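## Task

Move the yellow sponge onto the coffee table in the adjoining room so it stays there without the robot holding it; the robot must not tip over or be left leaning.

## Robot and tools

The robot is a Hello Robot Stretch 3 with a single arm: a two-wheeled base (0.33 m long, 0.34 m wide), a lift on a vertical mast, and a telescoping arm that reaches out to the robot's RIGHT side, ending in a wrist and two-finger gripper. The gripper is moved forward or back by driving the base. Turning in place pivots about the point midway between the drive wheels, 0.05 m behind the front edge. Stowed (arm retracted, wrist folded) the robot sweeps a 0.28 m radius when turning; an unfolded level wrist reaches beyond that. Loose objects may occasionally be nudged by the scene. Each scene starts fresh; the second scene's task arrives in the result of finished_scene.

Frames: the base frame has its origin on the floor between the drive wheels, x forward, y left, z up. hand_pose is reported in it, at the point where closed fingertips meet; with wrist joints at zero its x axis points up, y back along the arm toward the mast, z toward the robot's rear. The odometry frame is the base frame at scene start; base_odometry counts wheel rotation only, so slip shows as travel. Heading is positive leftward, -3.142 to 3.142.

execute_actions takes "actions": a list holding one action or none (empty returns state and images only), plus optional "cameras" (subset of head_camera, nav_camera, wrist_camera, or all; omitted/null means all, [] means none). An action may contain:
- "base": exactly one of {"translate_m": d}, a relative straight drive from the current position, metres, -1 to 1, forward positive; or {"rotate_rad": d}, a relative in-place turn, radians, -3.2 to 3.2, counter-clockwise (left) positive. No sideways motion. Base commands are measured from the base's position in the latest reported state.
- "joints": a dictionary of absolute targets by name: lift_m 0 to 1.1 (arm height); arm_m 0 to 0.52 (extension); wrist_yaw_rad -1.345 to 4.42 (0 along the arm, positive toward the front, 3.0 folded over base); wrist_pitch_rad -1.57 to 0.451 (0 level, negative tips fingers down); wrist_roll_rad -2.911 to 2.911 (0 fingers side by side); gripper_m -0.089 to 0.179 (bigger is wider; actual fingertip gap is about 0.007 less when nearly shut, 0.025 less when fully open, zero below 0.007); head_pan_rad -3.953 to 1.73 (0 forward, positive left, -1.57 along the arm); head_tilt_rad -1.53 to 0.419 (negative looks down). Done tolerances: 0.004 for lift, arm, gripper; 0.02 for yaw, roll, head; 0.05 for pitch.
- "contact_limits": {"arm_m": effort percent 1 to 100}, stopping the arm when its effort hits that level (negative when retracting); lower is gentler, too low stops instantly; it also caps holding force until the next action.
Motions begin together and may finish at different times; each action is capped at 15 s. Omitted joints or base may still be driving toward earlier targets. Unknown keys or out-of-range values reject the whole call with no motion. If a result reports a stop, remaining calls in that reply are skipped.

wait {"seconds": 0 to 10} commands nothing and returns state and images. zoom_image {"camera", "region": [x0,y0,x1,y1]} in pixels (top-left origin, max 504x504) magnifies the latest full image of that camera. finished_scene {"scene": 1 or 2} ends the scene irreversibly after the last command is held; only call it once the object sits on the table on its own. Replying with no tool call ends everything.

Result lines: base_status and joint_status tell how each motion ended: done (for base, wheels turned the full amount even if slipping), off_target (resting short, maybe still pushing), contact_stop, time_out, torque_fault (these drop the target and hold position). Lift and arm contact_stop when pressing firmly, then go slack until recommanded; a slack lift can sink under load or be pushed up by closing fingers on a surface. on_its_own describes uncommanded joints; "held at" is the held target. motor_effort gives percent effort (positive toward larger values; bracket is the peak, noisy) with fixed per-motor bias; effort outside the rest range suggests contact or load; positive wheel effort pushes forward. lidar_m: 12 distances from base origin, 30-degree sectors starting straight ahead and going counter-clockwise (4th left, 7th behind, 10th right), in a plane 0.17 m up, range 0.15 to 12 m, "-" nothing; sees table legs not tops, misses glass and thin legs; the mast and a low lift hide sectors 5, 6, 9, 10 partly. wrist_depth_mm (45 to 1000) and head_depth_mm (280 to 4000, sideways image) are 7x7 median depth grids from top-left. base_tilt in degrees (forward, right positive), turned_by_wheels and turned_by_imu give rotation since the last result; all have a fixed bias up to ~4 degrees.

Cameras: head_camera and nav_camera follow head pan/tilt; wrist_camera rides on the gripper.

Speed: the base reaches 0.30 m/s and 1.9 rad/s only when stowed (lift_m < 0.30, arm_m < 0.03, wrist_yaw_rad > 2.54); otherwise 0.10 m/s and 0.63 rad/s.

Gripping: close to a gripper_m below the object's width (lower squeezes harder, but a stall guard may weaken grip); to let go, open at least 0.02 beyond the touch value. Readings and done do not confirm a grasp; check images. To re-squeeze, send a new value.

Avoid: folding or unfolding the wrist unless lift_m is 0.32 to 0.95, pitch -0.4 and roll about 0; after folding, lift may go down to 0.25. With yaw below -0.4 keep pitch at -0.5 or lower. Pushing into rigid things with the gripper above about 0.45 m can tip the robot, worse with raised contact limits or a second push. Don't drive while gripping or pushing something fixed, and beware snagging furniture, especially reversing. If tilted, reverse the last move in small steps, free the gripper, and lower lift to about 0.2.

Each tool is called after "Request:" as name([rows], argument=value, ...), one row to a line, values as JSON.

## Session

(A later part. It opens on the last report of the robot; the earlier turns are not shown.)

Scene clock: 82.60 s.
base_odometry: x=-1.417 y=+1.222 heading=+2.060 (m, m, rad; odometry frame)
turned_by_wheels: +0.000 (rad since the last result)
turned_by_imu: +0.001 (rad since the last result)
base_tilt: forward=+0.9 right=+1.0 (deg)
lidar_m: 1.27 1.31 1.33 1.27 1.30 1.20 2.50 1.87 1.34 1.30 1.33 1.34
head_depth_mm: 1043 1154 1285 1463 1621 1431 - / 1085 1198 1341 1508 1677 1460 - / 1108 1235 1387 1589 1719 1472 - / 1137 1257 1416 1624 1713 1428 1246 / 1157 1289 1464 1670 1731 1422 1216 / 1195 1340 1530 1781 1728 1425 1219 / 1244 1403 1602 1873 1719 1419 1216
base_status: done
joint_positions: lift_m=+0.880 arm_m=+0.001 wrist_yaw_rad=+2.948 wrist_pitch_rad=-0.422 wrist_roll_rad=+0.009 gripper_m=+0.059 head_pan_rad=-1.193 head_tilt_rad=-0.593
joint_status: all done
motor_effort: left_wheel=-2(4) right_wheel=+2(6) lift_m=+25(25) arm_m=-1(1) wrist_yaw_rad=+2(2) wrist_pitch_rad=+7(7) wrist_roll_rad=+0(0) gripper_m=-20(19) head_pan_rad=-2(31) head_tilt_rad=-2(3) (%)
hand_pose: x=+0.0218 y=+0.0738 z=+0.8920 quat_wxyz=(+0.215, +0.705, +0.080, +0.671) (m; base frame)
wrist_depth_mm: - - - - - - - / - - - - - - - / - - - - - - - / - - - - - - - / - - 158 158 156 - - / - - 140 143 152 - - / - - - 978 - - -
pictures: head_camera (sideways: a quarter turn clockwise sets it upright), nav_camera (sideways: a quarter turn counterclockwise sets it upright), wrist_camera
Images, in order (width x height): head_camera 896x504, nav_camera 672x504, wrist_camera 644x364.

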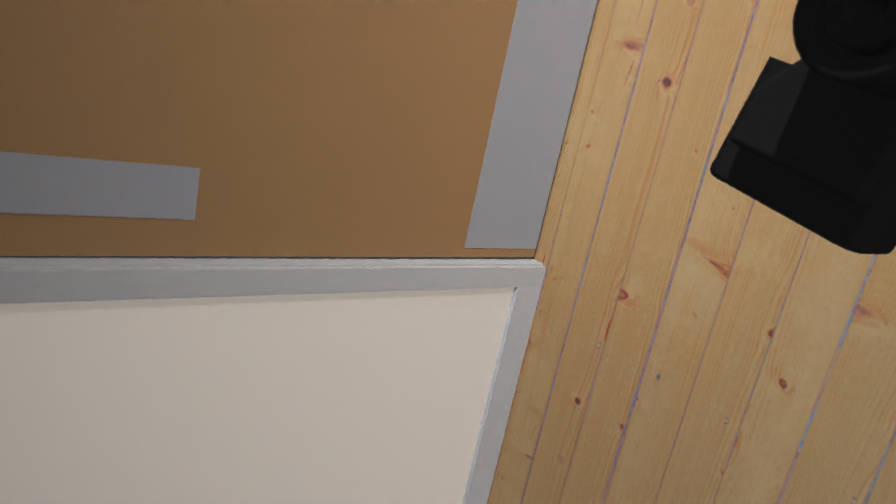

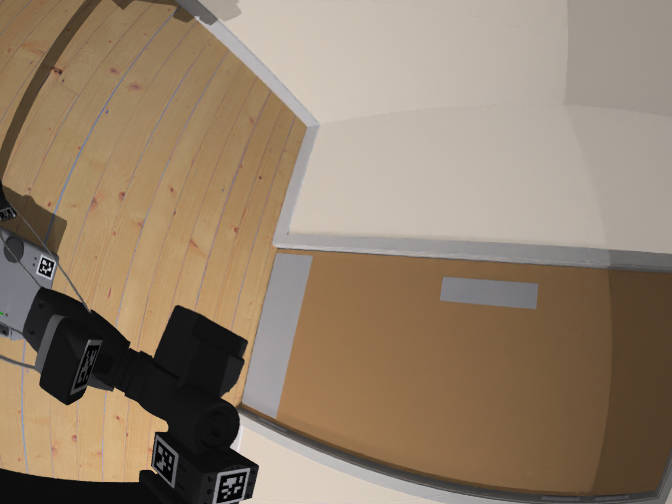

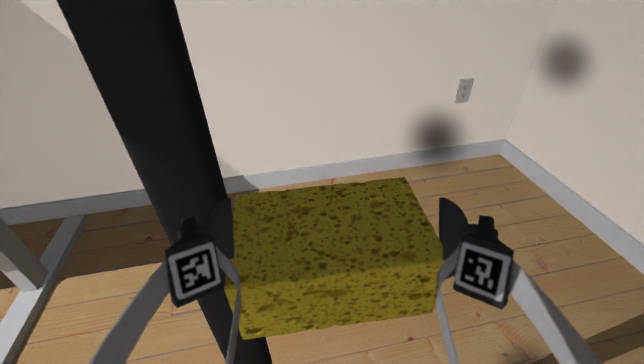

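Request:
execute_actions([
  {"base":{"translate_m":0.24}},
], cameras=[])

Request:
execute_actions([
  {"base":{"rotate_rad":-1.56},"joints":{"head_pan_rad":0,"head_tilt_rad":-1.1}},
], cameras=[])

Request:
execute_actions([
  {"base":{"translate_m":0.85}},
], cameras=["head_camera","nav_camera"])

Scene clock: 87.23 s.
base_odometry: x=-1.530 y=+1.434 heading=+2.060 (m, m, rad; odometry frame)
turned_by_wheels: +0.000 (rad since the last result)
turned_by_imu: +0.001 (rad since the last result)
base_tilt: forward=+0.9 right=+0.9 (deg)
lidar_m: 1.03 1.06 1.35 1.28 1.31 1.40 2.74 1.86 1.35 1.26 1.29 1.09
head_depth_mm: 1041 1140 1273 1437 1618 1435 - / 1061 1186 1320 1506 1648 1457 - / 1074 1183 1334 1531 1679 1470 - / 1114 1240 1395 1591 1737 1425 1249 / 1141 1286 1442 1672 1736 1423 1215 / 1189 1329 1523 1747 1717 1428 1209 / 1228 1383 1570 1777 1726 1418 1206
base_status: done
joint_positions: lift_m=+0.880 arm_m=+0.001 wrist_yaw_rad=+2.948 wrist_pitch_rad=-0.422 wrist_roll_rad=+0.009 gripper_m=+0.059 head_pan_rad=-1.193 head_tilt_rad=-0.593
joint_status: not commanded
motor_effort: left_wheel=-2(3) right_wheel=+2(5) lift_m=+25(25) arm_m=-1(1) wrist_yaw_rad=+2(2) wrist_pitch_rad=+7(8) wrist_roll_rad=+0(0) gripper_m=-20(21) head_pan_rad=-2(3) head_tilt_rad=-2(1) (%)
hand_pose: x=+0.0218 y=+0.0738 z=+0.8920 quat_wxyz=(+0.215, +0.705, +0.080, +0.671) (m; base frame)
wrist_depth_mm: - - - - - - 997 / - - - - - - - / - - - - - - - / - - - - - - - / - - 159 157 156 - - / - - 140 143 152 - - / - - - 979 - - -
pictures: none
No camera images: the call's "cameras" was empty. Leave "cameras" out to get every camera's image.

Scene clock: 90.67 s.
base_odometry: x=-1.530 y=+1.434 heading=+0.500 (m, m, rad; odometry frame)
turned_by_wheels: -1.560 (rad since the last result)
turned_by_imu: -1.573 (rad since the last result)
base_tilt: forward=+1.0 right=+0.9 (deg)
lidar_m: 1.26 1.29 1.08 1.03 1.06 1.34 1.28 1.31 1.40 2.74 1.84 1.35
head_depth_mm: 1325 1639 1564 1412 1296 1194 1133 / 1321 1632 1569 1410 1291 1188 - / 1312 1612 1556 1405 1296 1206 - / 1312 1607 1556 1415 1297 1198 - / 1318 1588 1569 1417 1287 1182 - / 1275 1542 1572 1406 1292 351 329 / 1255 1531 1558 1410 1291 1193 337
base_status: done
joint_positions: lift_m=+0.880 arm_m=+0.001 wrist_yaw_rad=+2.948 wrist_pitch_rad=-0.422 wrist_roll_rad=+0.010 gripper_m=+0.059 head_pan_rad=-0.007 head_tilt_rad=-1.086
joint_status: all done
motor_effort: left_wheel=+2(6) right_wheel=-2(4) lift_m=+25(25) arm_m=-1(0) wrist_yaw_rad=+2(2) wrist_pitch_rad=+7(7) wrist_roll_rad=+0(0) gripper_m=-19(20) head_pan_rad=+3(36) head_tilt_rad=-4(23) (%)
hand_pose: x=+0.0218 y=+0.0738 z=+0.8920 quat_wxyz=(+0.215, +0.705, +0.080, +0.671) (m; base frame)
wrist_depth_mm: 871 - 942 - - - - / 968 - - - - - - / - - - - - - - / - - - - - - - / - - 159 158 156 - - / - - 141 144 152 - - / - - 991 997 - - -
pictures: none
No camera images: the call's "cameras" was empty. Leave "cameras" out to get every camera's image.

Scene clock: 100.47 s.
base_odometry: x=-0.784 y=+1.841 heading=+0.500 (m, m, rad; odometry frame)
turned_by_wheels: +0.000 (rad since the last result)
turned_by_imu: +0.001 (rad since the last result)
base_tilt: forward=+0.9 right=+0.9 (deg)
lidar_m: 0.44 0.45 0.55 1.06 1.09 1.46 2.13 2.01 2.84 1.79 0.64 0.46
head_depth_mm: 421 518 677 966 1284 1192 1139 / 419 514 670 959 1281 1195 - / 417 511 663 945 1278 1204 - / 414 510 658 936 1278 1194 - / 413 505 654 926 1284 1181 - / 409 503 649 916 1259 350 330 / 408 500 642 839 1248 1188 338
base_status: done
joint_positions: lift_m=+0.880 arm_m=+0.001 wrist_yaw_rad=+2.948 wrist_pitch_rad=-0.422 wrist_roll_rad=+0.010 gripper_m=+0.059 head_pan_rad=-0.007 head_tilt_rad=-1.086
joint_status: not commanded
motor_effort: left_wheel=+3(7) right_wheel=-2(3) lift_m=+24(25) arm_m=-2(1) wrist_yaw_rad=+2(2) wrist_pitch_rad=+8(8) wrist_roll_rad=+0(0) gripper_m=-20(19) head_pan_rad=+3(3) head_tilt_rad=-4(4) (%)
hand_pose: x=+0.0218 y=+0.0738 z=+0.8920 quat_wxyz=(+0.215, +0.705, +0.080, +0.671) (m; base frame)
wrist_depth_mm: 919 - - - 860 531 383 / 985 - - - 898 553 386 / - - - - 928 575 417 / - - - - 827 591 444 / - - 159 157 157 560 469 / - - 140 143 151 632 477 / - - - 997 995 711 464
pictures: head_camera (sideways: a quarter turn clockwise sets it upright), nav_camera (sideways: a quarter turn counterclockwise sets it upright)
Images, in order (width x height): head_camera 896x504, nav_camera 672x504.

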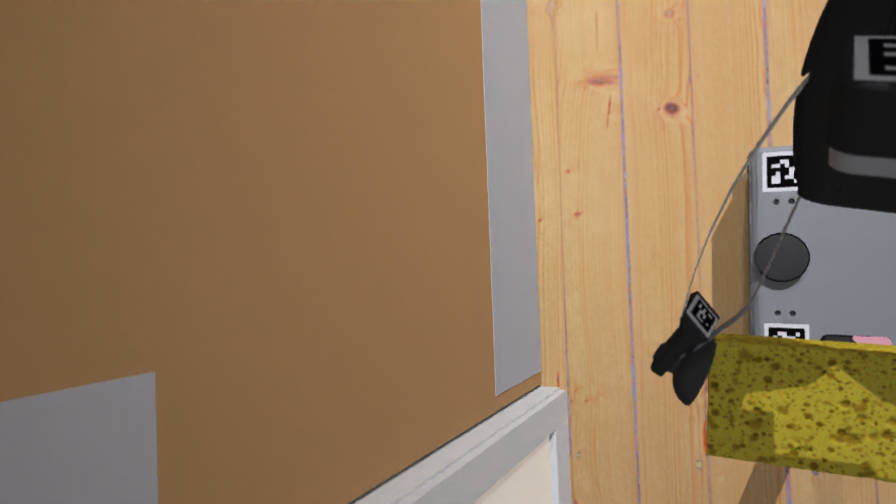

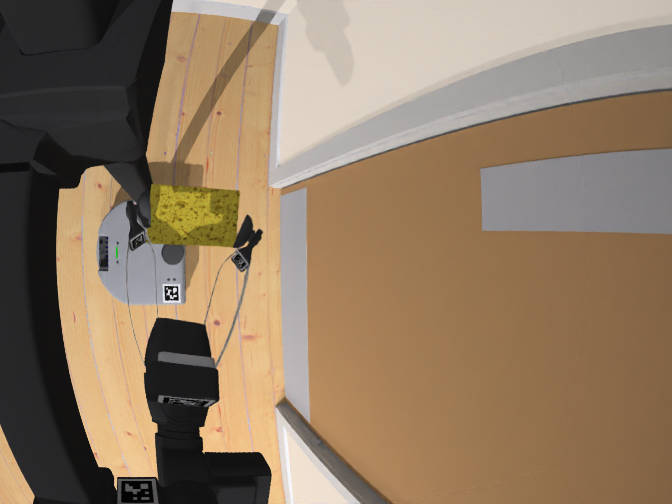

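Request:
execute_actions([
  {"base":{"rotate_rad":-0.45},"joints":{"wrist_yaw_rad":3.1}},
], cameras=[])

Request:
execute_actions([
  {"base":{"translate_m":0.2}},
], cameras=[])

Request:
execute_actions([
  {"base":{"rotate_rad":0.45}},
], cameras=[])

Request:
execute_actions([
  {"base":{"translate_m":0.4}},
])

Scene clock: 104.13 s.
base_odometry: x=-0.784 y=+1.841 heading=+0.050 (m, m, rad; odometry frame)
turned_by_wheels: -0.450 (rad since the last result)
turned_by_imu: -0.453 (rad since the last result)
base_tilt: forward=+1.0 right=+0.9 (deg)
lidar_m: 0.45 0.44 0.46 0.59 1.08 1.11 1.58 2.13 2.01 2.79 1.36 0.59
head_depth_mm: 588 761 1084 1390 1296 1188 1127 / 546 693 953 1375 1291 1192 1134 / 509 635 843 1264 1297 1193 - / 479 586 758 1080 1302 1196 - / 451 546 692 942 1279 1204 - / 426 510 636 846 1250 1204 329 / 404 479 586 761 1075 1195 332
base_status: done
joint_positions: lift_m=+0.880 arm_m=+0.001 wrist_yaw_rad=+3.098 wrist_pitch_rad=-0.422 wrist_roll_rad=+0.010 gripper_m=+0.059 head_pan_rad=-0.007 head_tilt_rad=-1.086
joint_status: all done
motor_effort: left_wheel=+3(6) right_wheel=-2(5) lift_m=+25(25) arm_m=-1(0) wrist_yaw_rad=+2(3) wrist_pitch_rad=+7(8) wrist_roll_rad=+0(0) gripper_m=-19(19) head_pan_rad=+3(3) head_tilt_rad=-4(4) (%)
hand_pose: x=-0.0115 y=+0.0777 z=+0.8920 quat_wxyz=(+0.164, +0.697, +0.132, +0.685) (m; base frame)
wrist_depth_mm: 820 905 - 862 577 427 375 / 883 975 - 977 618 462 394 / 939 - - - 656 497 412 / 995 - - 933 634 544 427 / - - 161 157 156 557 449 / - - 143 144 151 602 466 / - - - 974 970 696 478
pictures: none
No camera images: the call's "cameras" was empty. Leave "cameras" out to get every camera's image.

Scene clock: 107.43 s.
base_odometry: x=-0.584 y=+1.851 heading=+0.050 (m, m, rad; odometry frame)
turned_by_wheels: +0.000 (rad since the last result)
turned_by_imu: +0.001 (rad since the last result)
base_tilt: forward=+0.9 right=+0.9 (deg)
lidar_m: 0.27 0.26 0.27 0.38 1.02 1.21 1.72 2.31 2.11 2.69 0.75 0.35
head_depth_mm: 329 426 603 1054 1301 1192 1123 / 308 386 530 845 1270 1194 1122 / 298 355 471 702 1261 1198 - / 286 328 424 605 1041 1195 - / - 309 387 529 841 1185 - / - 297 354 472 704 1174 330 / - 286 328 425 604 1044 333
base_status: done
joint_positions: lift_m=+0.880 arm_m=+0.001 wrist_yaw_rad=+3.098 wrist_pitch_rad=-0.422 wrist_roll_rad=+0.010 gripper_m=+0.059 head_pan_rad=-0.007 head_tilt_rad=-1.087
joint_status: not commanded
motor_effort: left_wheel=+2(7) right_wheel=-2(2) lift_m=+25(25) arm_m=+0(1) wrist_yaw_rad=+2(3) wrist_pitch_rad=+7(8) wrist_roll_rad=+0(0) gripper_m=-20(20) head_pan_rad=+3(4) head_tilt_rad=-4(3) (%)
hand_pose: x=-0.0116 y=+0.0777 z=+0.8920 quat_wxyz=(+0.164, +0.697, +0.132, +0.685) (m; base frame)
wrist_depth_mm: 886 972 - 510 391 290 234 / 947 - - 570 421 308 243 / 996 - - 627 450 325 253 / - - - 557 438 345 264 / - - 161 158 156 346 279 / - - 143 144 152 372 291 / - - - 968 626 426 295
pictures: none
No camera images: the call's "cameras" was empty. Leave "cameras" out to get every camera's image.

Scene clock: 109.10 s.
base_odometry: x=-0.584 y=+1.851 heading=+0.500 (m, m, rad; odometry frame)
turned_by_wheels: +0.450 (rad since the last result)
turned_by_imu: +0.454 (rad since the last result)
base_tilt: forward=+0.9 right=+0.9 (deg)
lidar_m: 0.26 0.27 0.35 0.78 1.19 1.59 2.30 2.12 2.75 0.99 0.38 0.27
head_depth_mm: - 299 372 531 938 1200 1130 / - 297 369 525 925 1194 1129 / - 296 366 522 906 1203 - / - 299 362 514 892 1200 - / - 297 360 509 873 1208 - / - 295 357 504 855 1209 329 / - 293 354 499 843 1178 332
base_status: done
joint_positions: lift_m=+0.880 arm_m=+0.001 wrist_yaw_rad=+3.098 wrist_pitch_rad=-0.422 wrist_roll_rad=+0.010 gripper_m=+0.059 head_pan_rad=-0.007 head_tilt_rad=-1.087
joint_status: not commanded
motor_effort: left_wheel=-2(7) right_wheel=+2(6) lift_m=+25(25) arm_m=+0(0) wrist_yaw_rad=+2(2) wrist_pitch_rad=+8(7) wrist_roll_rad=+0(0) gripper_m=-20(20) head_pan_rad=+3(3) head_tilt_rad=-4(3) (%)
hand_pose: x=-0.0116 y=+0.0777 z=+0.8920 quat_wxyz=(+0.164, +0.697, +0.132, +0.685) (m; base frame)
wrist_depth_mm: - - - - 757 379 315 / - - - - 768 410 314 / - - - - 792 439 319 / - - - - 638 477 322 / - - 161 158 156 451 327 / - - 143 143 151 458 327 / - - - 981 838 499 316
pictures: none
No camera images: the call's "cameras" was empty. Leave "cameras" out to get every camera's image.

Scene clock: 114.07 s.
base_odometry: x=-0.233 y=+2.043 heading=+0.499 (m, m, rad; odometry frame)
turned_by_wheels: -0.001 (rad since the last result)
turned_by_imu: -0.212 (rad since the last result)
base_tilt: forward=+0.9 right=+0.9 (deg)
lidar_m: - - 0.15 0.27 0.37 1.39 2.46 2.43 2.97 0.19 0.15 -
head_depth_mm: - - - - - 900 1130 / - - - - - 1115 1134 / - - - - - 486 - / - - - - - 450 - / - - - - - 520 - / - - - - - - 329 / - - - - - 1158 332
base_status: translate_m off_target (by the wheels' count: +0.3999 of +0.4000)
joint_positions: lift_m=+0.880 arm_m=+0.001 wrist_yaw_rad=+3.102 wrist_pitch_rad=-0.419 wrist_roll_rad=+0.010 gripper_m=+0.059 head_pan_rad=+0.006 head_tilt_rad=-1.100
joint_status: not commanded
on_its_own: right_wheel is at rest, and its effort (+24) is outside its rest range (-18 to +18)
motor_effort: left_wheel=+1(58) right_wheel=+24(36) lift_m=+28(29) arm_m=+1(0) wrist_yaw_rad=-2(29) wrist_pitch_rad=+6(7) wrist_roll_rad=+0(0) gripper_m=-18(23) head_pan_rad=-2(2) head_tilt_rad=+0(7) (%)
hand_pose: x=-0.0124 y=+0.0782 z=+0.8924 quat_wxyz=(+0.162, +0.697, +0.133, +0.685) (m; base frame)
wrist_depth_mm: 974 339 - - 326 148 97 / - 383 - - 322 148 96 / - - 419 - 325 149 96 / - - 459 - 241 149 96 / - - 161 157 156 138 96 / - - 142 143 153 138 96 / - - 919 988 322 149 92
pictures: head_camera (sideways: a quarter turn clockwise sets it upright), nav_camera (sideways: a quarter turn counterclockwise sets it upright), wrist_camera
Images, in order (width x height): head_camera 896x504, nav_camera 672x504, wrist_camera 644x364.

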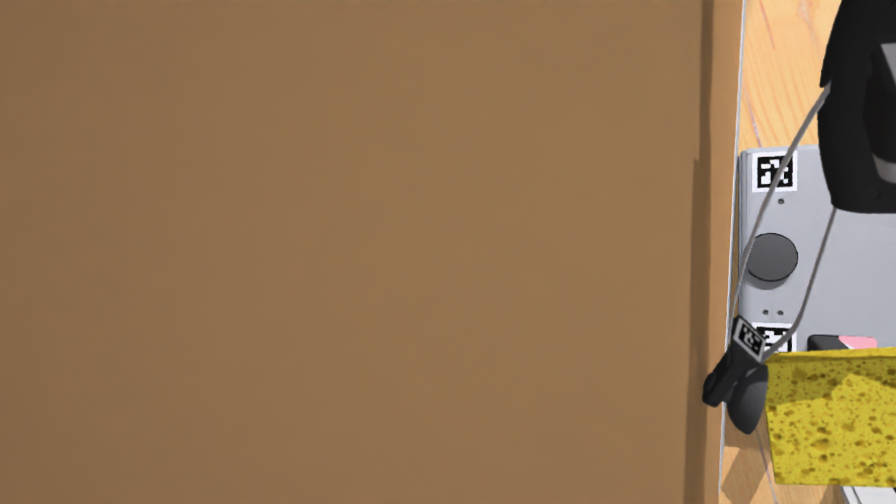

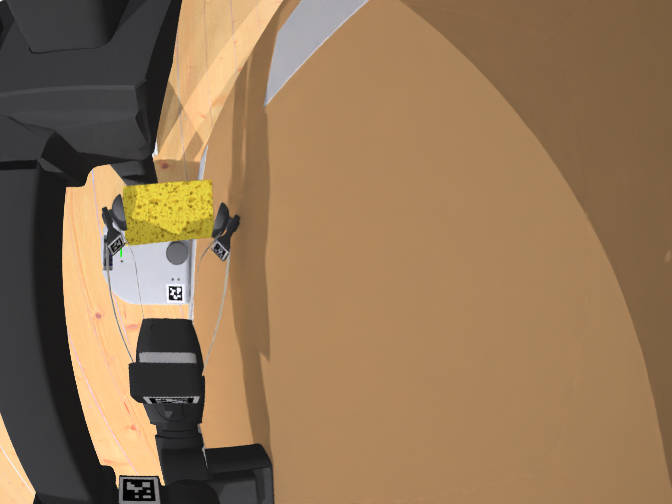

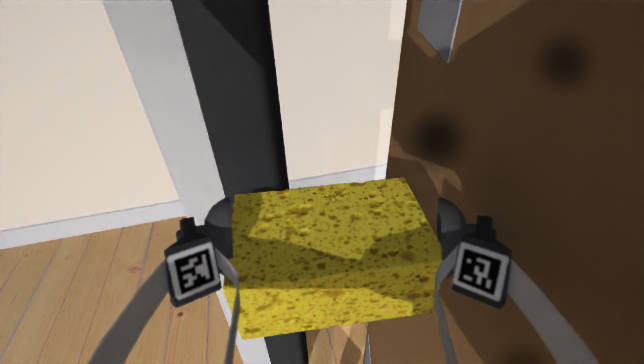

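Request:
execute_actions([
  {"base":{"translate_m":-0.12}},
], cameras=[])

Request:
execute_actions([
  {"base":{"rotate_rad":0.35}},
], cameras=["nav_camera"])

Request:
execute_actions([
  {"base":{"translate_m":0.22}},
], cameras=["head_camera","nav_camera"])

Scene clock: 117.30 s.
base_odometry: x=-0.338 y=+1.986 heading=+0.499 (m, m, rad; odometry frame)
turned_by_wheels: +0.000 (rad since the last result)
turned_by_imu: +0.002 (rad since the last result)
base_tilt: forward=+0.9 right=+0.8 (deg)
lidar_m: - - 0.15 0.19 0.34 1.35 2.40 2.33 2.99 0.61 0.15 -
head_depth_mm: - - - - - 1155 1135 / - - - - - 1158 1126 / - - - - - 569 - / - - - - - 478 - / - - - - - 453 - / - - - - - 379 330 / - - - - - 487 332
base_status: done
joint_positions: lift_m=+0.880 arm_m=+0.001 wrist_yaw_rad=+3.102 wrist_pitch_rad=-0.420 wrist_roll_rad=+0.009 gripper_m=+0.059 head_pan_rad=-0.005 head_tilt_rad=-1.099
joint_status: not commanded
motor_effort: left_wheel=+4(15) right_wheel=+0(16) lift_m=+28(29) arm_m=+0(0) wrist_yaw_rad=-3(29) wrist_pitch_rad=+7(7) wrist_roll_rad=+0(0) gripper_m=-20(21) head_pan_rad=+3(2) head_tilt_rad=+0(0) (%)
hand_pose: x=-0.0124 y=+0.0781 z=+0.8923 quat_wxyz=(+0.162, +0.697, +0.133, +0.685) (m; base frame)
wrist_depth_mm: 949 - - 352 229 141 101 / - - - 384 242 144 103 / - - - 422 252 148 105 / - - - 452 219 152 106 / - - 161 158 156 146 109 / - - 143 144 151 151 111 / - - - 627 302 167 108
pictures: none
No camera images: the call's "cameras" was empty. Leave "cameras" out to get every camera's image.

Scene clock: 118.80 s.
base_odometry: x=-0.338 y=+1.986 heading=+0.848 (m, m, rad; odometry frame)
turned_by_wheels: +0.349 (rad since the last result)
turned_by_imu: +0.255 (rad since the last result)
base_tilt: forward=+0.9 right=+0.9 (deg)
lidar_m: - - 0.15 0.32 1.20 1.65 2.54 2.32 2.72 0.19 0.15 -
head_depth_mm: - - - - - 647 1133 / - - - - - 793 1124 / - - - - - 562 - / - - - - - 541 - / - - - - - 435 - / - - - - - 495 329 / - - - - - 920 332
base_status: rotate_rad off_target (by the wheels' count: +0.3487 of +0.3500)
joint_positions: lift_m=+0.880 arm_m=+0.001 wrist_yaw_rad=+3.091 wrist_pitch_rad=-0.420 wrist_roll_rad=+0.010 gripper_m=+0.059 head_pan_rad=-0.007 head_tilt_rad=-1.099
joint_status: not commanded
on_its_own: right_wheel is at rest, and its effort (+37) is outside its rest range (-18 to +18)
motor_effort: left_wheel=-3(16) right_wheel=+37(41) lift_m=+28(30) arm_m=+0(0) wrist_yaw_rad=+11(29) wrist_pitch_rad=+7(7) wrist_roll_rad=+0(0) gripper_m=-19(22) head_pan_rad=+3(5) head_tilt_rad=-1(2) (%)
hand_pose: x=-0.0099 y=+0.0780 z=+0.8922 quat_wxyz=(+0.166, +0.698, +0.129, +0.685) (m; base frame)
wrist_depth_mm: - - - 359 336 156 100 / - - - - 349 156 100 / - - - - 347 155 100 / - - - 466 254 155 100 / - - 161 157 156 143 99 / - - 143 143 151 143 100 / - - - 780 337 154 94
pictures: nav_camera (sideways: a quarter turn counterclockwise sets it upright)
Images, in order (width x height): nav_camera 672x504.

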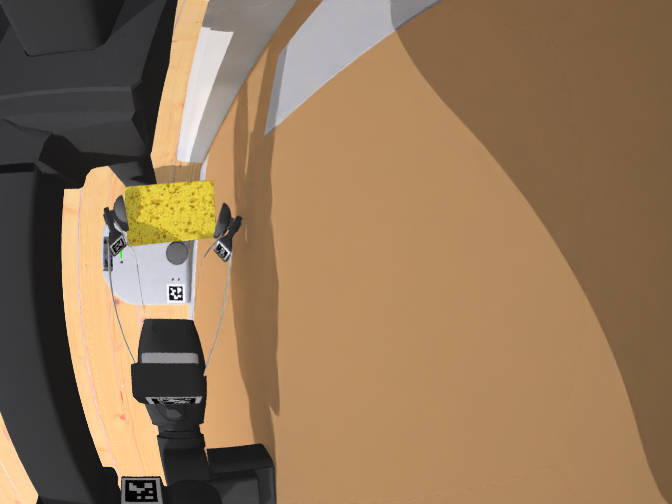

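Scene clock: 121.97 s.
base_odometry: x=-0.193 y=+2.150 heading=+0.848 (m, m, rad; odometry frame)
turned_by_wheels: +0.000 (rad since the last result)
turned_by_imu: -0.331 (rad since the last result)
base_tilt: forward=+0.9 right=+0.8 (deg)
lidar_m: - - 0.15 0.20 0.38 1.32 2.17 2.46 3.06 0.20 0.15 -
head_depth_mm: - - - - - 1164 1131 / - - - - - 1150 1140 / - - - - - - - / - - - - - - - / - - - - - - - / - - - - - - 329 / - - - - - 1151 332
base_status: done
joint_positions: lift_m=+0.880 arm_m=+0.001 wrist_yaw_rad=+3.142 wrist_pitch_rad=-0.419 wrist_roll_rad=+0.010 gripper_m=+0.059 head_pan_rad=+0.012 head_tilt_rad=-1.127
joint_status: not commanded
on_its_own: wrist_yaw_rad is held at +3.141, not at your +3.100, by its stall guard, which is not easing now
motor_effort: left_wheel=+9(45) right_wheel=+13(38) lift_m=+29(29) arm_m=+0(0) wrist_yaw_rad=-2(29) wrist_pitch_rad=+6(7) wrist_roll_rad=+0(0) gripper_m=-20(23) head_pan_rad=-4(4) head_tilt_rad=+10(11) (%)
hand_pose: x=-0.0214 y=+0.0784 z=+0.8924 quat_wxyz=(+0.148, +0.695, +0.147, +0.689) (m; base frame)
wrist_depth_mm: 923 325 - - 328 150 97 / - 355 377 - 327 149 97 / - 402 416 - 326 149 97 / - - 452 - 243 149 97 / - - 162 157 156 138 97 / - - 142 144 153 138 97 / - - 775 994 321 149 92
pictures: head_camera (sideways: a quarter turn clockwise sets it upright), nav_camera (sideways: a quarter turn counterclockwise sets it upright)
Images, in order (width x height): head_camera 896x504, nav_camera 672x504.

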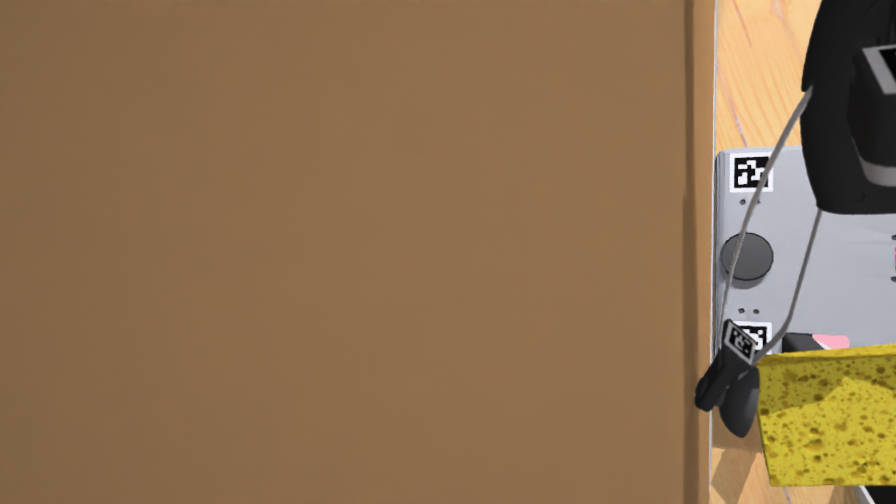

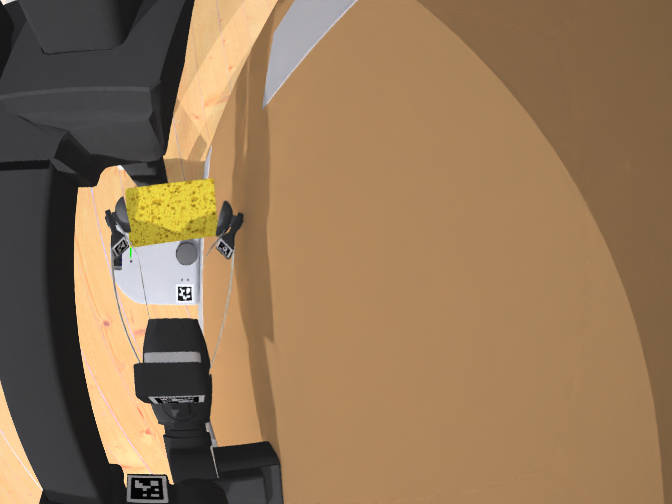

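Request:
execute_actions([
  {"base":{"translate_m":-0.3},"joints":{"wrist_yaw_rad":3.1}},
], cameras=[])

Request:
execute_actions([
  {"base":{"rotate_rad":0.3}},
])

Scene clock: 128.33 s.
base_odometry: x=-0.391 y=+1.925 heading=+0.848 (m, m, rad; odometry frame)
turned_by_wheels: +0.000 (rad since the last result)
turned_by_imu: +0.001 (rad since the last result)
base_tilt: forward=+0.9 right=+1.0 (deg)
lidar_m: 0.15 0.15 0.17 0.28 1.09 1.22 2.00 2.41 2.23 2.70 0.34 0.18
head_depth_mm: - - 296 407 994 1196 1131 / - - - 364 772 1191 1134 / - - - 341 631 1201 - / - - - 326 532 1176 - / - - - 306 460 1061 - / - - - 295 405 762 329 / - - - - 363 766 332
base_status: done
joint_positions: lift_m=+0.880 arm_m=+0.001 wrist_yaw_rad=+3.102 wrist_pitch_rad=-0.419 wrist_roll_rad=+0.010 gripper_m=+0.059 head_pan_rad=+0.007 head_tilt_rad=-1.100
joint_status: all done
motor_effort: left_wheel=+2(11) right_wheel=-1(7) lift_m=+28(28) arm_m=+1(0) wrist_yaw_rad=-2(25) wrist_pitch_rad=+7(7) wrist_roll_rad=+0(0) gripper_m=-20(22) head_pan_rad=-2(4) head_tilt_rad=+0(10) (%)
hand_pose: x=-0.0123 y=+0.0782 z=+0.8923 quat_wxyz=(+0.162, +0.697, +0.133, +0.685) (m; base frame)
wrist_depth_mm: 871 922 - 441 299 211 161 / 947 - - 497 324 219 167 / - - - 546 346 229 173 / - - - 419 321 241 179 / - - 161 157 156 235 184 / - - 143 143 151 251 190 / - - - 705 460 284 189
pictures: none
No camera images: the call's "cameras" was empty. Leave "cameras" out to get every camera's image.

Scene clock: 129.73 s.
base_odometry: x=-0.391 y=+1.925 heading=+1.148 (m, m, rad; odometry frame)
turned_by_wheels: +0.300 (rad since the last result)
turned_by_imu: +0.303 (rad since the last result)
base_tilt: forward=+0.9 right=+0.9 (deg)
lidar_m: 0.15 0.16 0.22 0.44 1.12 1.52 2.41 2.24 2.81 0.65 0.22 0.16
head_depth_mm: - - - 319 499 1171 1128 / - - - 318 496 1173 1128 / - - - 318 493 1180 - / - - - 315 489 1177 - / - - - 315 487 1171 - / - - - 313 482 1059 329 / - - - 308 479 1103 332
base_status: done
joint_positions: lift_m=+0.880 arm_m=+0.001 wrist_yaw_rad=+3.102 wrist_pitch_rad=-0.419 wrist_roll_rad=+0.010 gripper_m=+0.059 head_pan_rad=+0.007 head_tilt_rad=-1.100
joint_status: not commanded
motor_effort: left_wheel=-2(6) right_wheel=+3(5) lift_m=+29(28) arm_m=+0(0) wrist_yaw_rad=-2(2) wrist_pitch_rad=+7(6) wrist_roll_rad=+0(0) gripper_m=-20(18) head_pan_rad=-3(3) head_tilt_rad=+1(1) (%)
hand_pose: x=-0.0123 y=+0.0782 z=+0.8923 quat_wxyz=(+0.162, +0.697, +0.133, +0.685) (m; base frame)
wrist_depth_mm: - - - - 458 280 199 / - - - - 467 302 202 / - - - - 473 304 203 / - - - - 399 306 206 / - - 161 157 156 290 206 / - - 143 143 152 292 208 / - - - 968 614 319 199
pictures: head_camera (sideways: a quarter turn clockwise sets it upright), nav_camera (sideways: a quarter turn counterclockwise sets it upright), wrist_camera
Images, in order (width x height): head_camera 896x504, nav_camera 672x504, wrist_camera 644x364.

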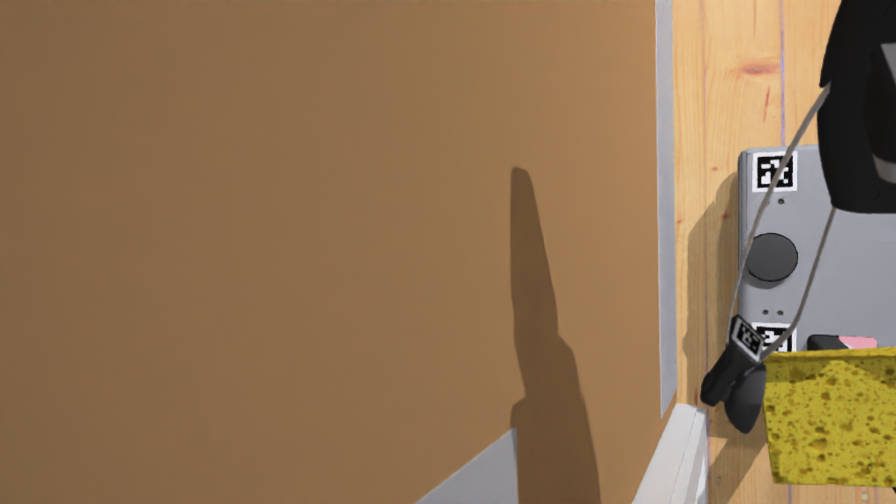

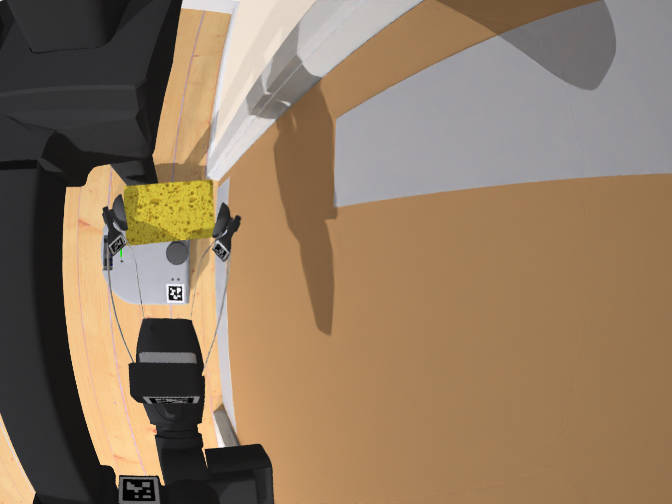

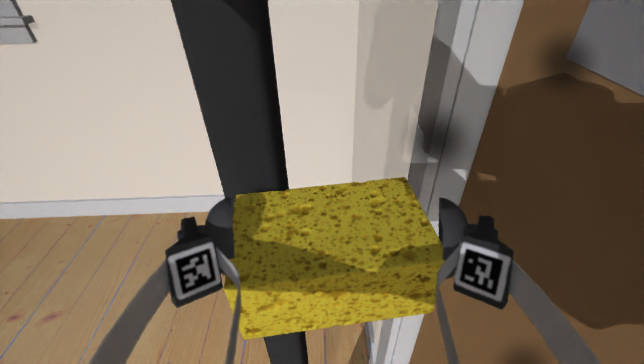

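Request:
execute_actions([
  {"base":{"translate_m":0.3}},
], cameras=["head_camera","nav_camera"])

Scene clock: 134.20 s.
base_odometry: x=-0.268 y=+2.199 heading=+1.147 (m, m, rad; odometry frame)
turned_by_wheels: -0.001 (rad since the last result)
turned_by_imu: -0.193 (rad since the last result)
base_tilt: forward=+0.9 right=+0.9 (deg)
lidar_m: - - 0.15 1.02 0.29 1.32 2.46 2.47 3.02 0.19 0.15 -
head_depth_mm: - - - - - 803 1131 / - - - - - 716 1135 / - - - - - 524 - / - - - - - 514 - / - - - - - 439 - / - - - - - 489 329 / - - - - - 1155 332
base_status: done
joint_positions: lift_m=+0.880 arm_m=+0.001 wrist_yaw_rad=+3.096 wrist_pitch_rad=-0.419 wrist_roll_rad=+0.010 gripper_m=+0.059 head_pan_rad=+0.007 head_tilt_rad=-1.100
joint_status: not commanded
on_its_own: right_wheel is at rest, and its effort (+20) is outside its rest range (-18 to +18)
motor_effort: left_wheel=+1(56) right_wheel=+20(35) lift_m=+29(29) arm_m=+1(0) wrist_yaw_rad=+4(31) wrist_pitch_rad=+6(7) wrist_roll_rad=+0(0) gripper_m=-19(22) head_pan_rad=-2(2) head_tilt_rad=+1(7) (%)
hand_pose: x=-0.0111 y=+0.0782 z=+0.8924 quat_wxyz=(+0.164, +0.698, +0.131, +0.685) (m; base frame)
wrist_depth_mm: 916 270 - - - 153 100 / - 295 - - - 152 100 / - 339 - - 340 154 100 / - - 374 - 253 153 100 / - - 161 157 156 142 99 / - - 143 143 151 142 99 / - - 650 989 336 153 94
pictures: head_camera (sideways: a quarter turn clockwise sets it upright), nav_camera (sideways: a quarter turn counterclockwise sets it upright)
Images, in order (width x height): head_camera 896x504, nav_camera 672x504.

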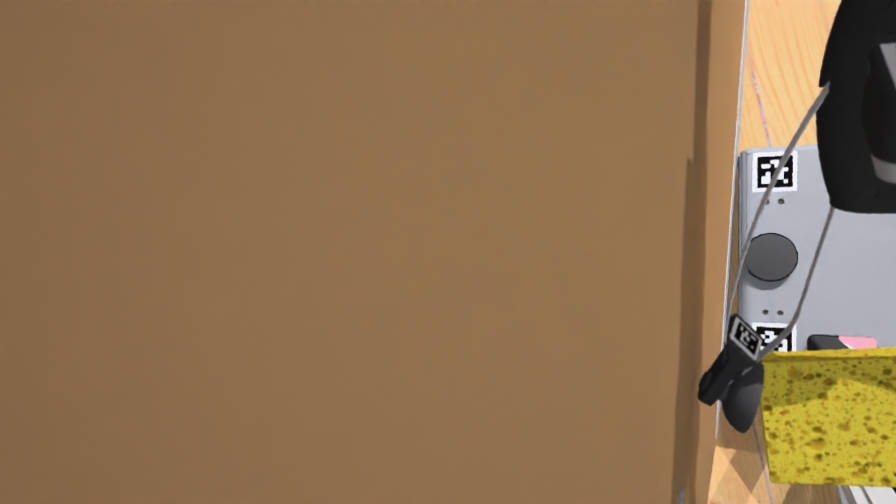

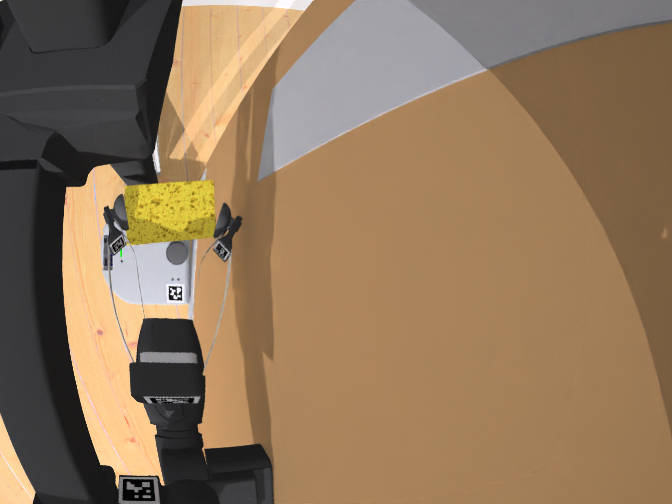

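Request:
execute_actions([
  {"base":{"rotate_rad":0.3}},
], cameras=[])

Request:
execute_actions([
  {"base":{"translate_m":0.3}},
], cameras=["head_camera","nav_camera"])

Scene clock: 136.07 s.
base_odometry: x=-0.268 y=+2.199 heading=+1.447 (m, m, rad; odometry frame)
turned_by_wheels: +0.299 (rad since the last result)
turned_by_imu: +0.142 (rad since the last result)
base_tilt: forward=+0.9 right=+0.8 (deg)
lidar_m: - 0.15 0.15 0.28 0.29 1.46 2.65 2.44 2.84 0.19 0.15 -
head_depth_mm: - - - - - 467 1134 / - - - - - 511 1124 / - - - - - 465 - / - - - - - 583 - / - - - - 328 663 - / - - - - 349 741 329 / - - - - 388 1180 332
base_status: done
joint_positions: lift_m=+0.880 arm_m=+0.001 wrist_yaw_rad=+3.073 wrist_pitch_rad=-0.419 wrist_roll_rad=+0.010 gripper_m=+0.059 head_pan_rad=+0.007 head_tilt_rad=-1.100
joint_status: not commanded
on_its_own: right_wheel is at rest, and its effort (+20) is outside its rest range (-18 to +18); wrist_yaw_rad is at rest, and its effort (+33) is outside its rest range (-12 to +12)
motor_effort: left_wheel=-3(6) right_wheel=+20(34) lift_m=+28(28) arm_m=+0(0) wrist_yaw_rad=+33(34) wrist_pitch_rad=+7(6) wrist_roll_rad=+0(0) gripper_m=-20(18) head_pan_rad=-3(2) head_tilt_rad=+1(0) (%)
hand_pose: x=-0.0058 y=+0.0779 z=+0.8924 quat_wxyz=(+0.172, +0.699, +0.123, +0.683) (m; base frame)
wrist_depth_mm: 974 - 292 - - 254 144 / - - - - - 247 143 / - - - - - 238 141 / - - - 396 - 232 138 / - - 161 158 155 203 136 / - - 143 143 151 200 134 / - - - 690 543 215 124
pictures: none
No camera images: the call's "cameras" was empty. Leave "cameras" out to get every camera's image.

Scene clock: 140.10 s.
base_odometry: x=-0.231 y=+2.496 heading=+1.446 (m, m, rad; odometry frame)
turned_by_wheels: -0.001 (rad since the last result)
turned_by_imu: -0.456 (rad since the last result)
base_tilt: forward=+1.0 right=+0.8 (deg)
lidar_m: - - 0.15 1.23 0.86 0.42 1.67 2.86 2.61 0.19 0.15 -
head_depth_mm: - - - - - 694 1139 / - - - - - 729 1139 / - - - - - 553 - / - - - - - 432 - / - - - - - 416 - / - - - - - 356 329 / - - - - - 794 331
base_status: translate_m off_target (by the wheels' count: +0.2999 of +0.3000)
joint_positions: lift_m=+0.880 arm_m=+0.001 wrist_yaw_rad=+3.064 wrist_pitch_rad=-0.417 wrist_roll_rad=+0.010 gripper_m=+0.059 head_pan_rad=+0.005 head_tilt_rad=-1.100
joint_status: not commanded
on_its_own: wrist_yaw_rad is held at +3.057, not at your +3.100, by its stall guard, which is not easing now; right_wheel is at rest, and its effort (+23) is outside its rest range (-18 to +18)
motor_effort: left_wheel=+2(49) right_wheel=+23(43) lift_m=+28(29) arm_m=+1(1) wrist_yaw_rad=-9(58) wrist_pitch_rad=+6(7) wrist_roll_rad=+0(0) gripper_m=-20(24) head_pan_rad=-1(2) head_tilt_rad=+0(4) (%)
hand_pose: x=-0.0038 y=+0.0781 z=+0.8929 quat_wxyz=(+0.174, +0.700, +0.119, +0.682) (m; base frame)
wrist_depth_mm: 897 981 - - 318 147 96 / 954 - - - 319 147 96 / 802 - - - 317 147 96 / 646 - - - 240 148 96 / 531 - 159 158 156 137 96 / 430 834 143 143 154 137 96 / 441 947 - 995 321 148 91
pictures: head_camera (sideways: a quarter turn clockwise sets it upright), nav_camera (sideways: a quarter turn counterclockwise sets it upright)
Images, in order (width x height): head_camera 896x504, nav_camera 672x504.

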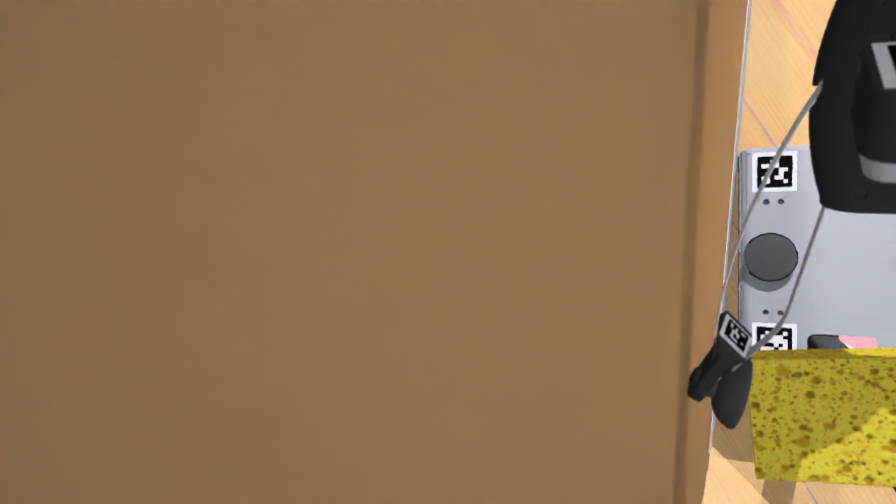

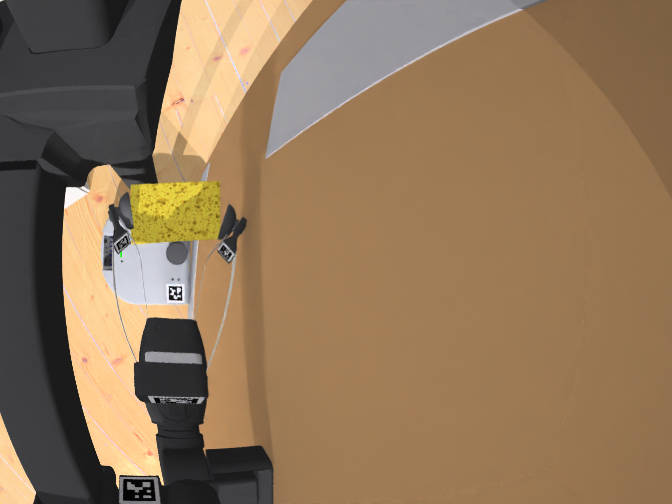

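Request:
execute_actions([
  {"base":{"rotate_rad":0.45}},
], cameras=[])

Request:
execute_actions([
  {"base":{"translate_m":0.3}},
], cameras=["head_camera","nav_camera"])

Scene clock: 143.37 s.
base_odometry: x=-0.231 y=+2.496 heading=+1.895 (m, m, rad; odometry frame)
turned_by_wheels: +0.449 (rad since the last result)
turned_by_imu: +0.109 (rad since the last result)
base_tilt: forward=+1.0 right=+0.8 (deg)
lidar_m: - - 0.15 1.17 0.47 0.38 1.86 2.82 2.58 0.19 0.15 -
head_depth_mm: - - - - - 534 1134 / - - - - - 706 1145 / - - - - - 417 - / - - - - - 500 - / - - - - - 399 - / - - - - - 343 329 / - - - - - 1156 331
base_status: done
joint_positions: lift_m=+0.880 arm_m=+0.001 wrist_yaw_rad=+3.053 wrist_pitch_rad=-0.417 wrist_roll_rad=+0.010 gripper_m=+0.059 head_pan_rad=+0.005 head_tilt_rad=-1.100
joint_status: not commanded
on_its_own: wrist_yaw_rad is held at +3.057, not at your +3.100, by its stall guard, which is not easing now; right_wheel is at rest, and its effort (+20) is outside its rest range (-18 to +18)
motor_effort: left_wheel=+5(8) right_wheel=+20(46) lift_m=+28(29) arm_m=+1(1) wrist_yaw_rad=+4(32) wrist_pitch_rad=+6(6) wrist_roll_rad=+0(0) gripper_m=-20(20) head_pan_rad=-2(1) head_tilt_rad=+1(1) (%)
hand_pose: x=-0.0014 y=+0.0779 z=+0.8929 quat_wxyz=(+0.178, +0.701, +0.115, +0.682) (m; base frame)
wrist_depth_mm: 547 961 - - - 157 101 / 459 - - - 351 155 100 / 369 - - - 349 156 100 / 342 869 - - 257 156 100 / 369 630 162 157 156 143 100 / 401 459 143 143 151 143 100 / 455 560 990 990 339 154 95
pictures: none
No camera images: the call's "cameras" was empty. Leave "cameras" out to get every camera's image.

Scene clock: 147.33 s.
base_odometry: x=-0.326 y=+2.780 heading=+1.896 (m, m, rad; odometry frame)
turned_by_wheels: +0.000 (rad since the last result)
turned_by_imu: -0.456 (rad since the last result)
base_tilt: forward=+0.9 right=+0.9 (deg)
lidar_m: - - 0.15 0.20 1.30 0.81 0.59 2.28 2.69 0.20 0.15 -
head_depth_mm: - - - - - 1158 1144 / - - - - - 1156 1142 / - - - - - - - / - - - - - - - / - - - - - 462 - / - - - - - 340 329 / - - - - - 1153 331
base_status: done
joint_positions: lift_m=+0.880 arm_m=+0.001 wrist_yaw_rad=+3.133 wrist_pitch_rad=-0.416 wrist_roll_rad=+0.010 gripper_m=+0.059 head_pan_rad=+0.014 head_tilt_rad=-1.130
joint_status: not commanded
on_its_own: wrist_yaw_rad is held at +3.120, not at your +3.100, by its stall guard, which is not easing now; wrist_yaw_rad is at rest, and its effort (-16) is outside its rest range (-12 to +12)
motor_effort: left_wheel=+16(49) right_wheel=+6(46) lift_m=+28(29) arm_m=+1(2) wrist_yaw_rad=-16(58) wrist_pitch_rad=+6(6) wrist_roll_rad=+0(0) gripper_m=-20(23) head_pan_rad=-5(4) head_tilt_rad=+9(10) (%)
hand_pose: x=-0.0194 y=+0.0789 z=+0.8932 quat_wxyz=(+0.150, +0.695, +0.143, +0.688) (m; base frame)
wrist_depth_mm: 980 - - - 307 145 94 / - - - - 311 145 94 / - - - - 311 145 95 / - - - - 235 145 95 / - - 161 157 156 135 95 / - - 143 144 153 126 95 / - - - 980 313 158 90
pictures: head_camera (sideways: a quarter turn clockwise sets it upright), nav_camera (sideways: a quarter turn counterclockwise sets it upright)
Images, in order (width x height): head_camera 896x504, nav_camera 672x504.

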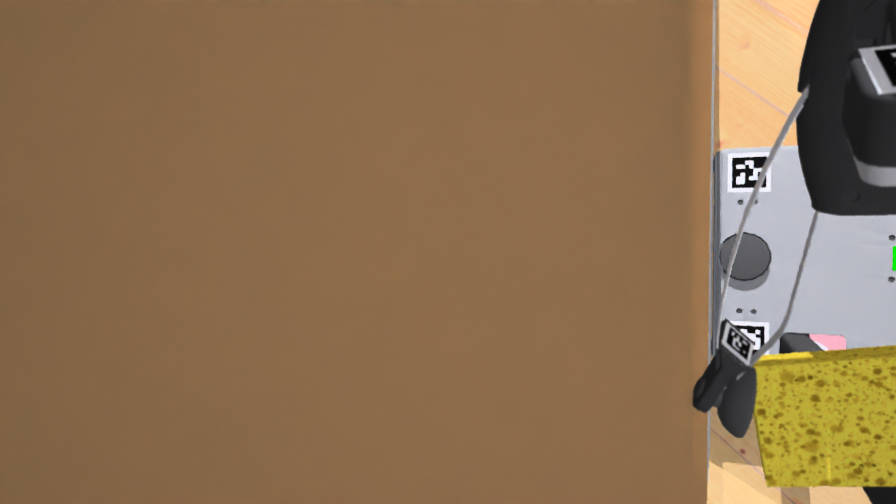

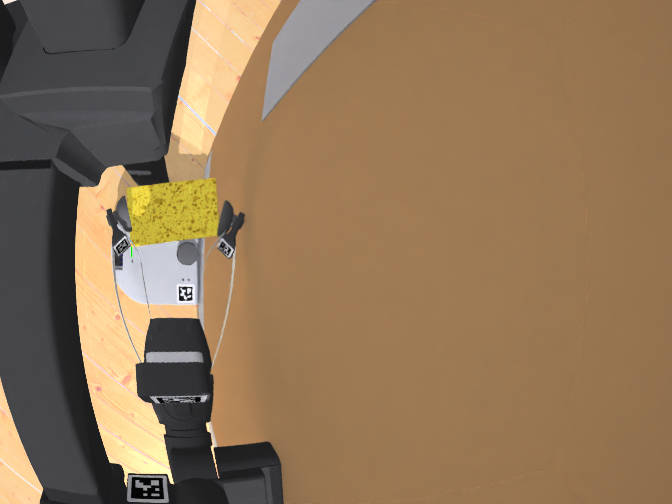

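Request:
execute_actions([
  {"base":{"translate_m":0.3}},
], cameras=[])

Request:
execute_actions([
  {"base":{"translate_m":0.3},"joints":{"head_tilt_rad":-0.9,"head_pan_rad":0.6}},
], cameras=["head_camera","nav_camera"])

Scene clock: 152.10 s.
base_odometry: x=-0.422 y=+3.065 heading=+1.896 (m, m, rad; odometry frame)
turned_by_wheels: +0.000 (rad since the last result)
turned_by_imu: -0.422 (rad since the last result)
base_tilt: forward=+0.9 right=+0.9 (deg)
lidar_m: - - 0.15 0.20 1.71 1.50 0.86 0.82 3.11 0.20 0.15 -
head_depth_mm: - - - - - 1156 1128 / - - - - - 1155 - / - - - - - 455 - / - - - - - 485 - / - - - - - 513 - / - - - - - 341 329 / - - - - - 1153 331
base_status: done
joint_positions: lift_m=+0.880 arm_m=+0.001 wrist_yaw_rad=+3.134 wrist_pitch_rad=-0.416 wrist_roll_rad=+0.010 gripper_m=+0.059 head_pan_rad=+0.015 head_tilt_rad=-1.132
joint_status: not commanded
on_its_own: wrist_yaw_rad is held at +3.120, not at your +3.100, by its stall guard, which is not easing now; left_wheel is at rest, and its effort (+19) is outside its rest range (-18 to +18); wrist_yaw_rad is at rest, and its effort (-16) is outside its rest range (-12 to +12)
motor_effort: left_wheel=+19(40) right_wheel=+6(16) lift_m=+29(29) arm_m=+1(2) wrist_yaw_rad=-16(16) wrist_pitch_rad=+5(5) wrist_roll_rad=+0(0) gripper_m=-22(21) head_pan_rad=-5(6) head_tilt_rad=+11(10) (%)
hand_pose: x=-0.0195 y=+0.0789 z=+0.8932 quat_wxyz=(+0.150, +0.695, +0.143, +0.688) (m; base frame)
wrist_depth_mm: - - - - 302 146 95 / - - - - 308 145 95 / - - - - 311 145 95 / - - - - 235 145 95 / - - 161 157 156 135 95 / - - 142 143 153 126 95 / - - - 989 314 158 91
pictures: none
No camera images: the call's "cameras" was empty. Leave "cameras" out to get every camera's image.

Scene clock: 156.70 s.
base_odometry: x=-0.518 y=+3.349 heading=+1.896 (m, m, rad; odometry frame)
turned_by_wheels: +0.000 (rad since the last result)
turned_by_imu: -0.217 (rad since the last result)
base_tilt: forward=+0.9 right=+0.9 (deg)
lidar_m: - - 0.15 0.22 1.77 1.65 1.46 0.92 2.46 0.20 0.15 -
head_depth_mm: - - - - - - - / - - - - - - - / - - - - - - - / - - - - - - 439 / - - - - - - 359 / - - - - - 483 333 / - - - - - 1167 1106
base_status: translate_m off_target (by the wheels' count: +0.2999 of +0.3000)
joint_positions: lift_m=+0.880 arm_m=+0.001 wrist_yaw_rad=+3.125 wrist_pitch_rad=-0.416 wrist_roll_rad=+0.010 gripper_m=+0.059 head_pan_rad=+0.581 head_tilt_rad=-0.929
joint_status: head_tilt_rad off_target (ended at -0.929, target -0.900); the others done
on_its_own: wrist_yaw_rad is held at +3.120, not at your +3.100, by its stall guard, which is not easing now; right_wheel is at rest, and its effort (+19) is outside its rest range (-18 to +18)
motor_effort: left_wheel=+9(50) right_wheel=+19(28) lift_m=+28(28) arm_m=+1(2) wrist_yaw_rad=-5(16) wrist_pitch_rad=+5(6) wrist_roll_rad=+0(0) gripper_m=-21(21) head_pan_rad=+8(44) head_tilt_rad=+11(41) (%)
hand_pose: x=-0.0174 y=+0.0788 z=+0.8930 quat_wxyz=(+0.153, +0.696, +0.140, +0.687) (m; base frame)
wrist_depth_mm: - - - - 317 149 97 / - - - - 324 149 97 / - - - - 323 149 97 / - - - - 242 149 97 / - - 161 157 156 139 97 / - - 142 143 153 138 97 / - - - 979 322 149 92
pictures: head_camera (sideways: a quarter turn clockwise sets it upright), nav_camera (sideways: a quarter turn counterclockwise sets it upright)
Images, in order (width x height): head_camera 896x504, nav_camera 672x504.

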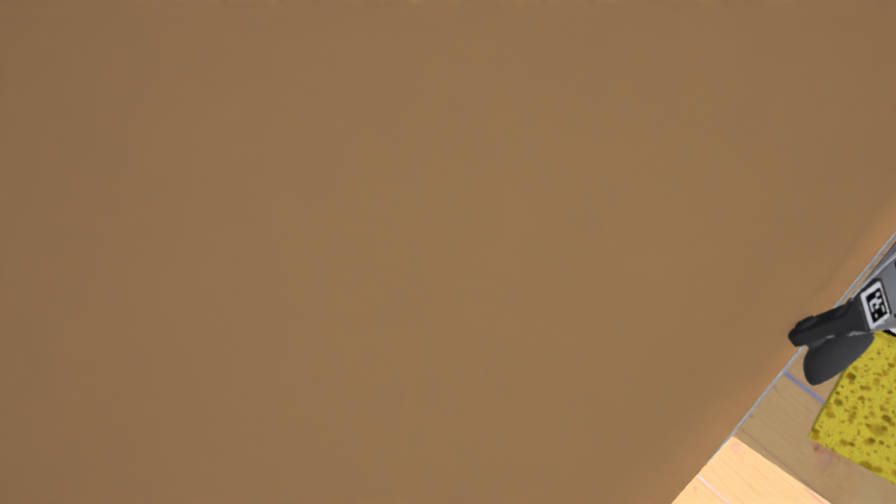

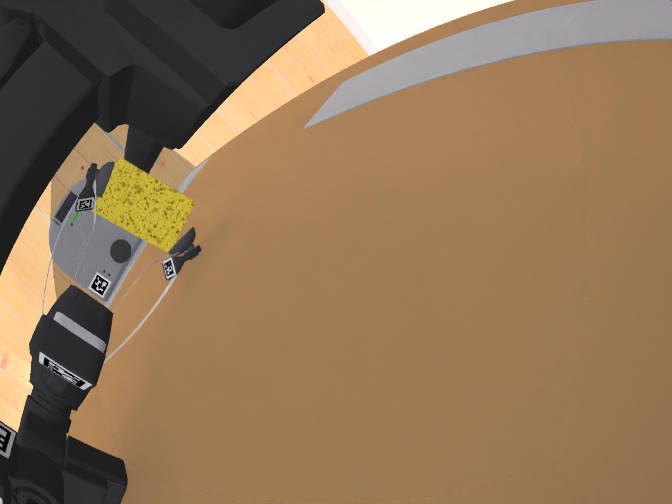

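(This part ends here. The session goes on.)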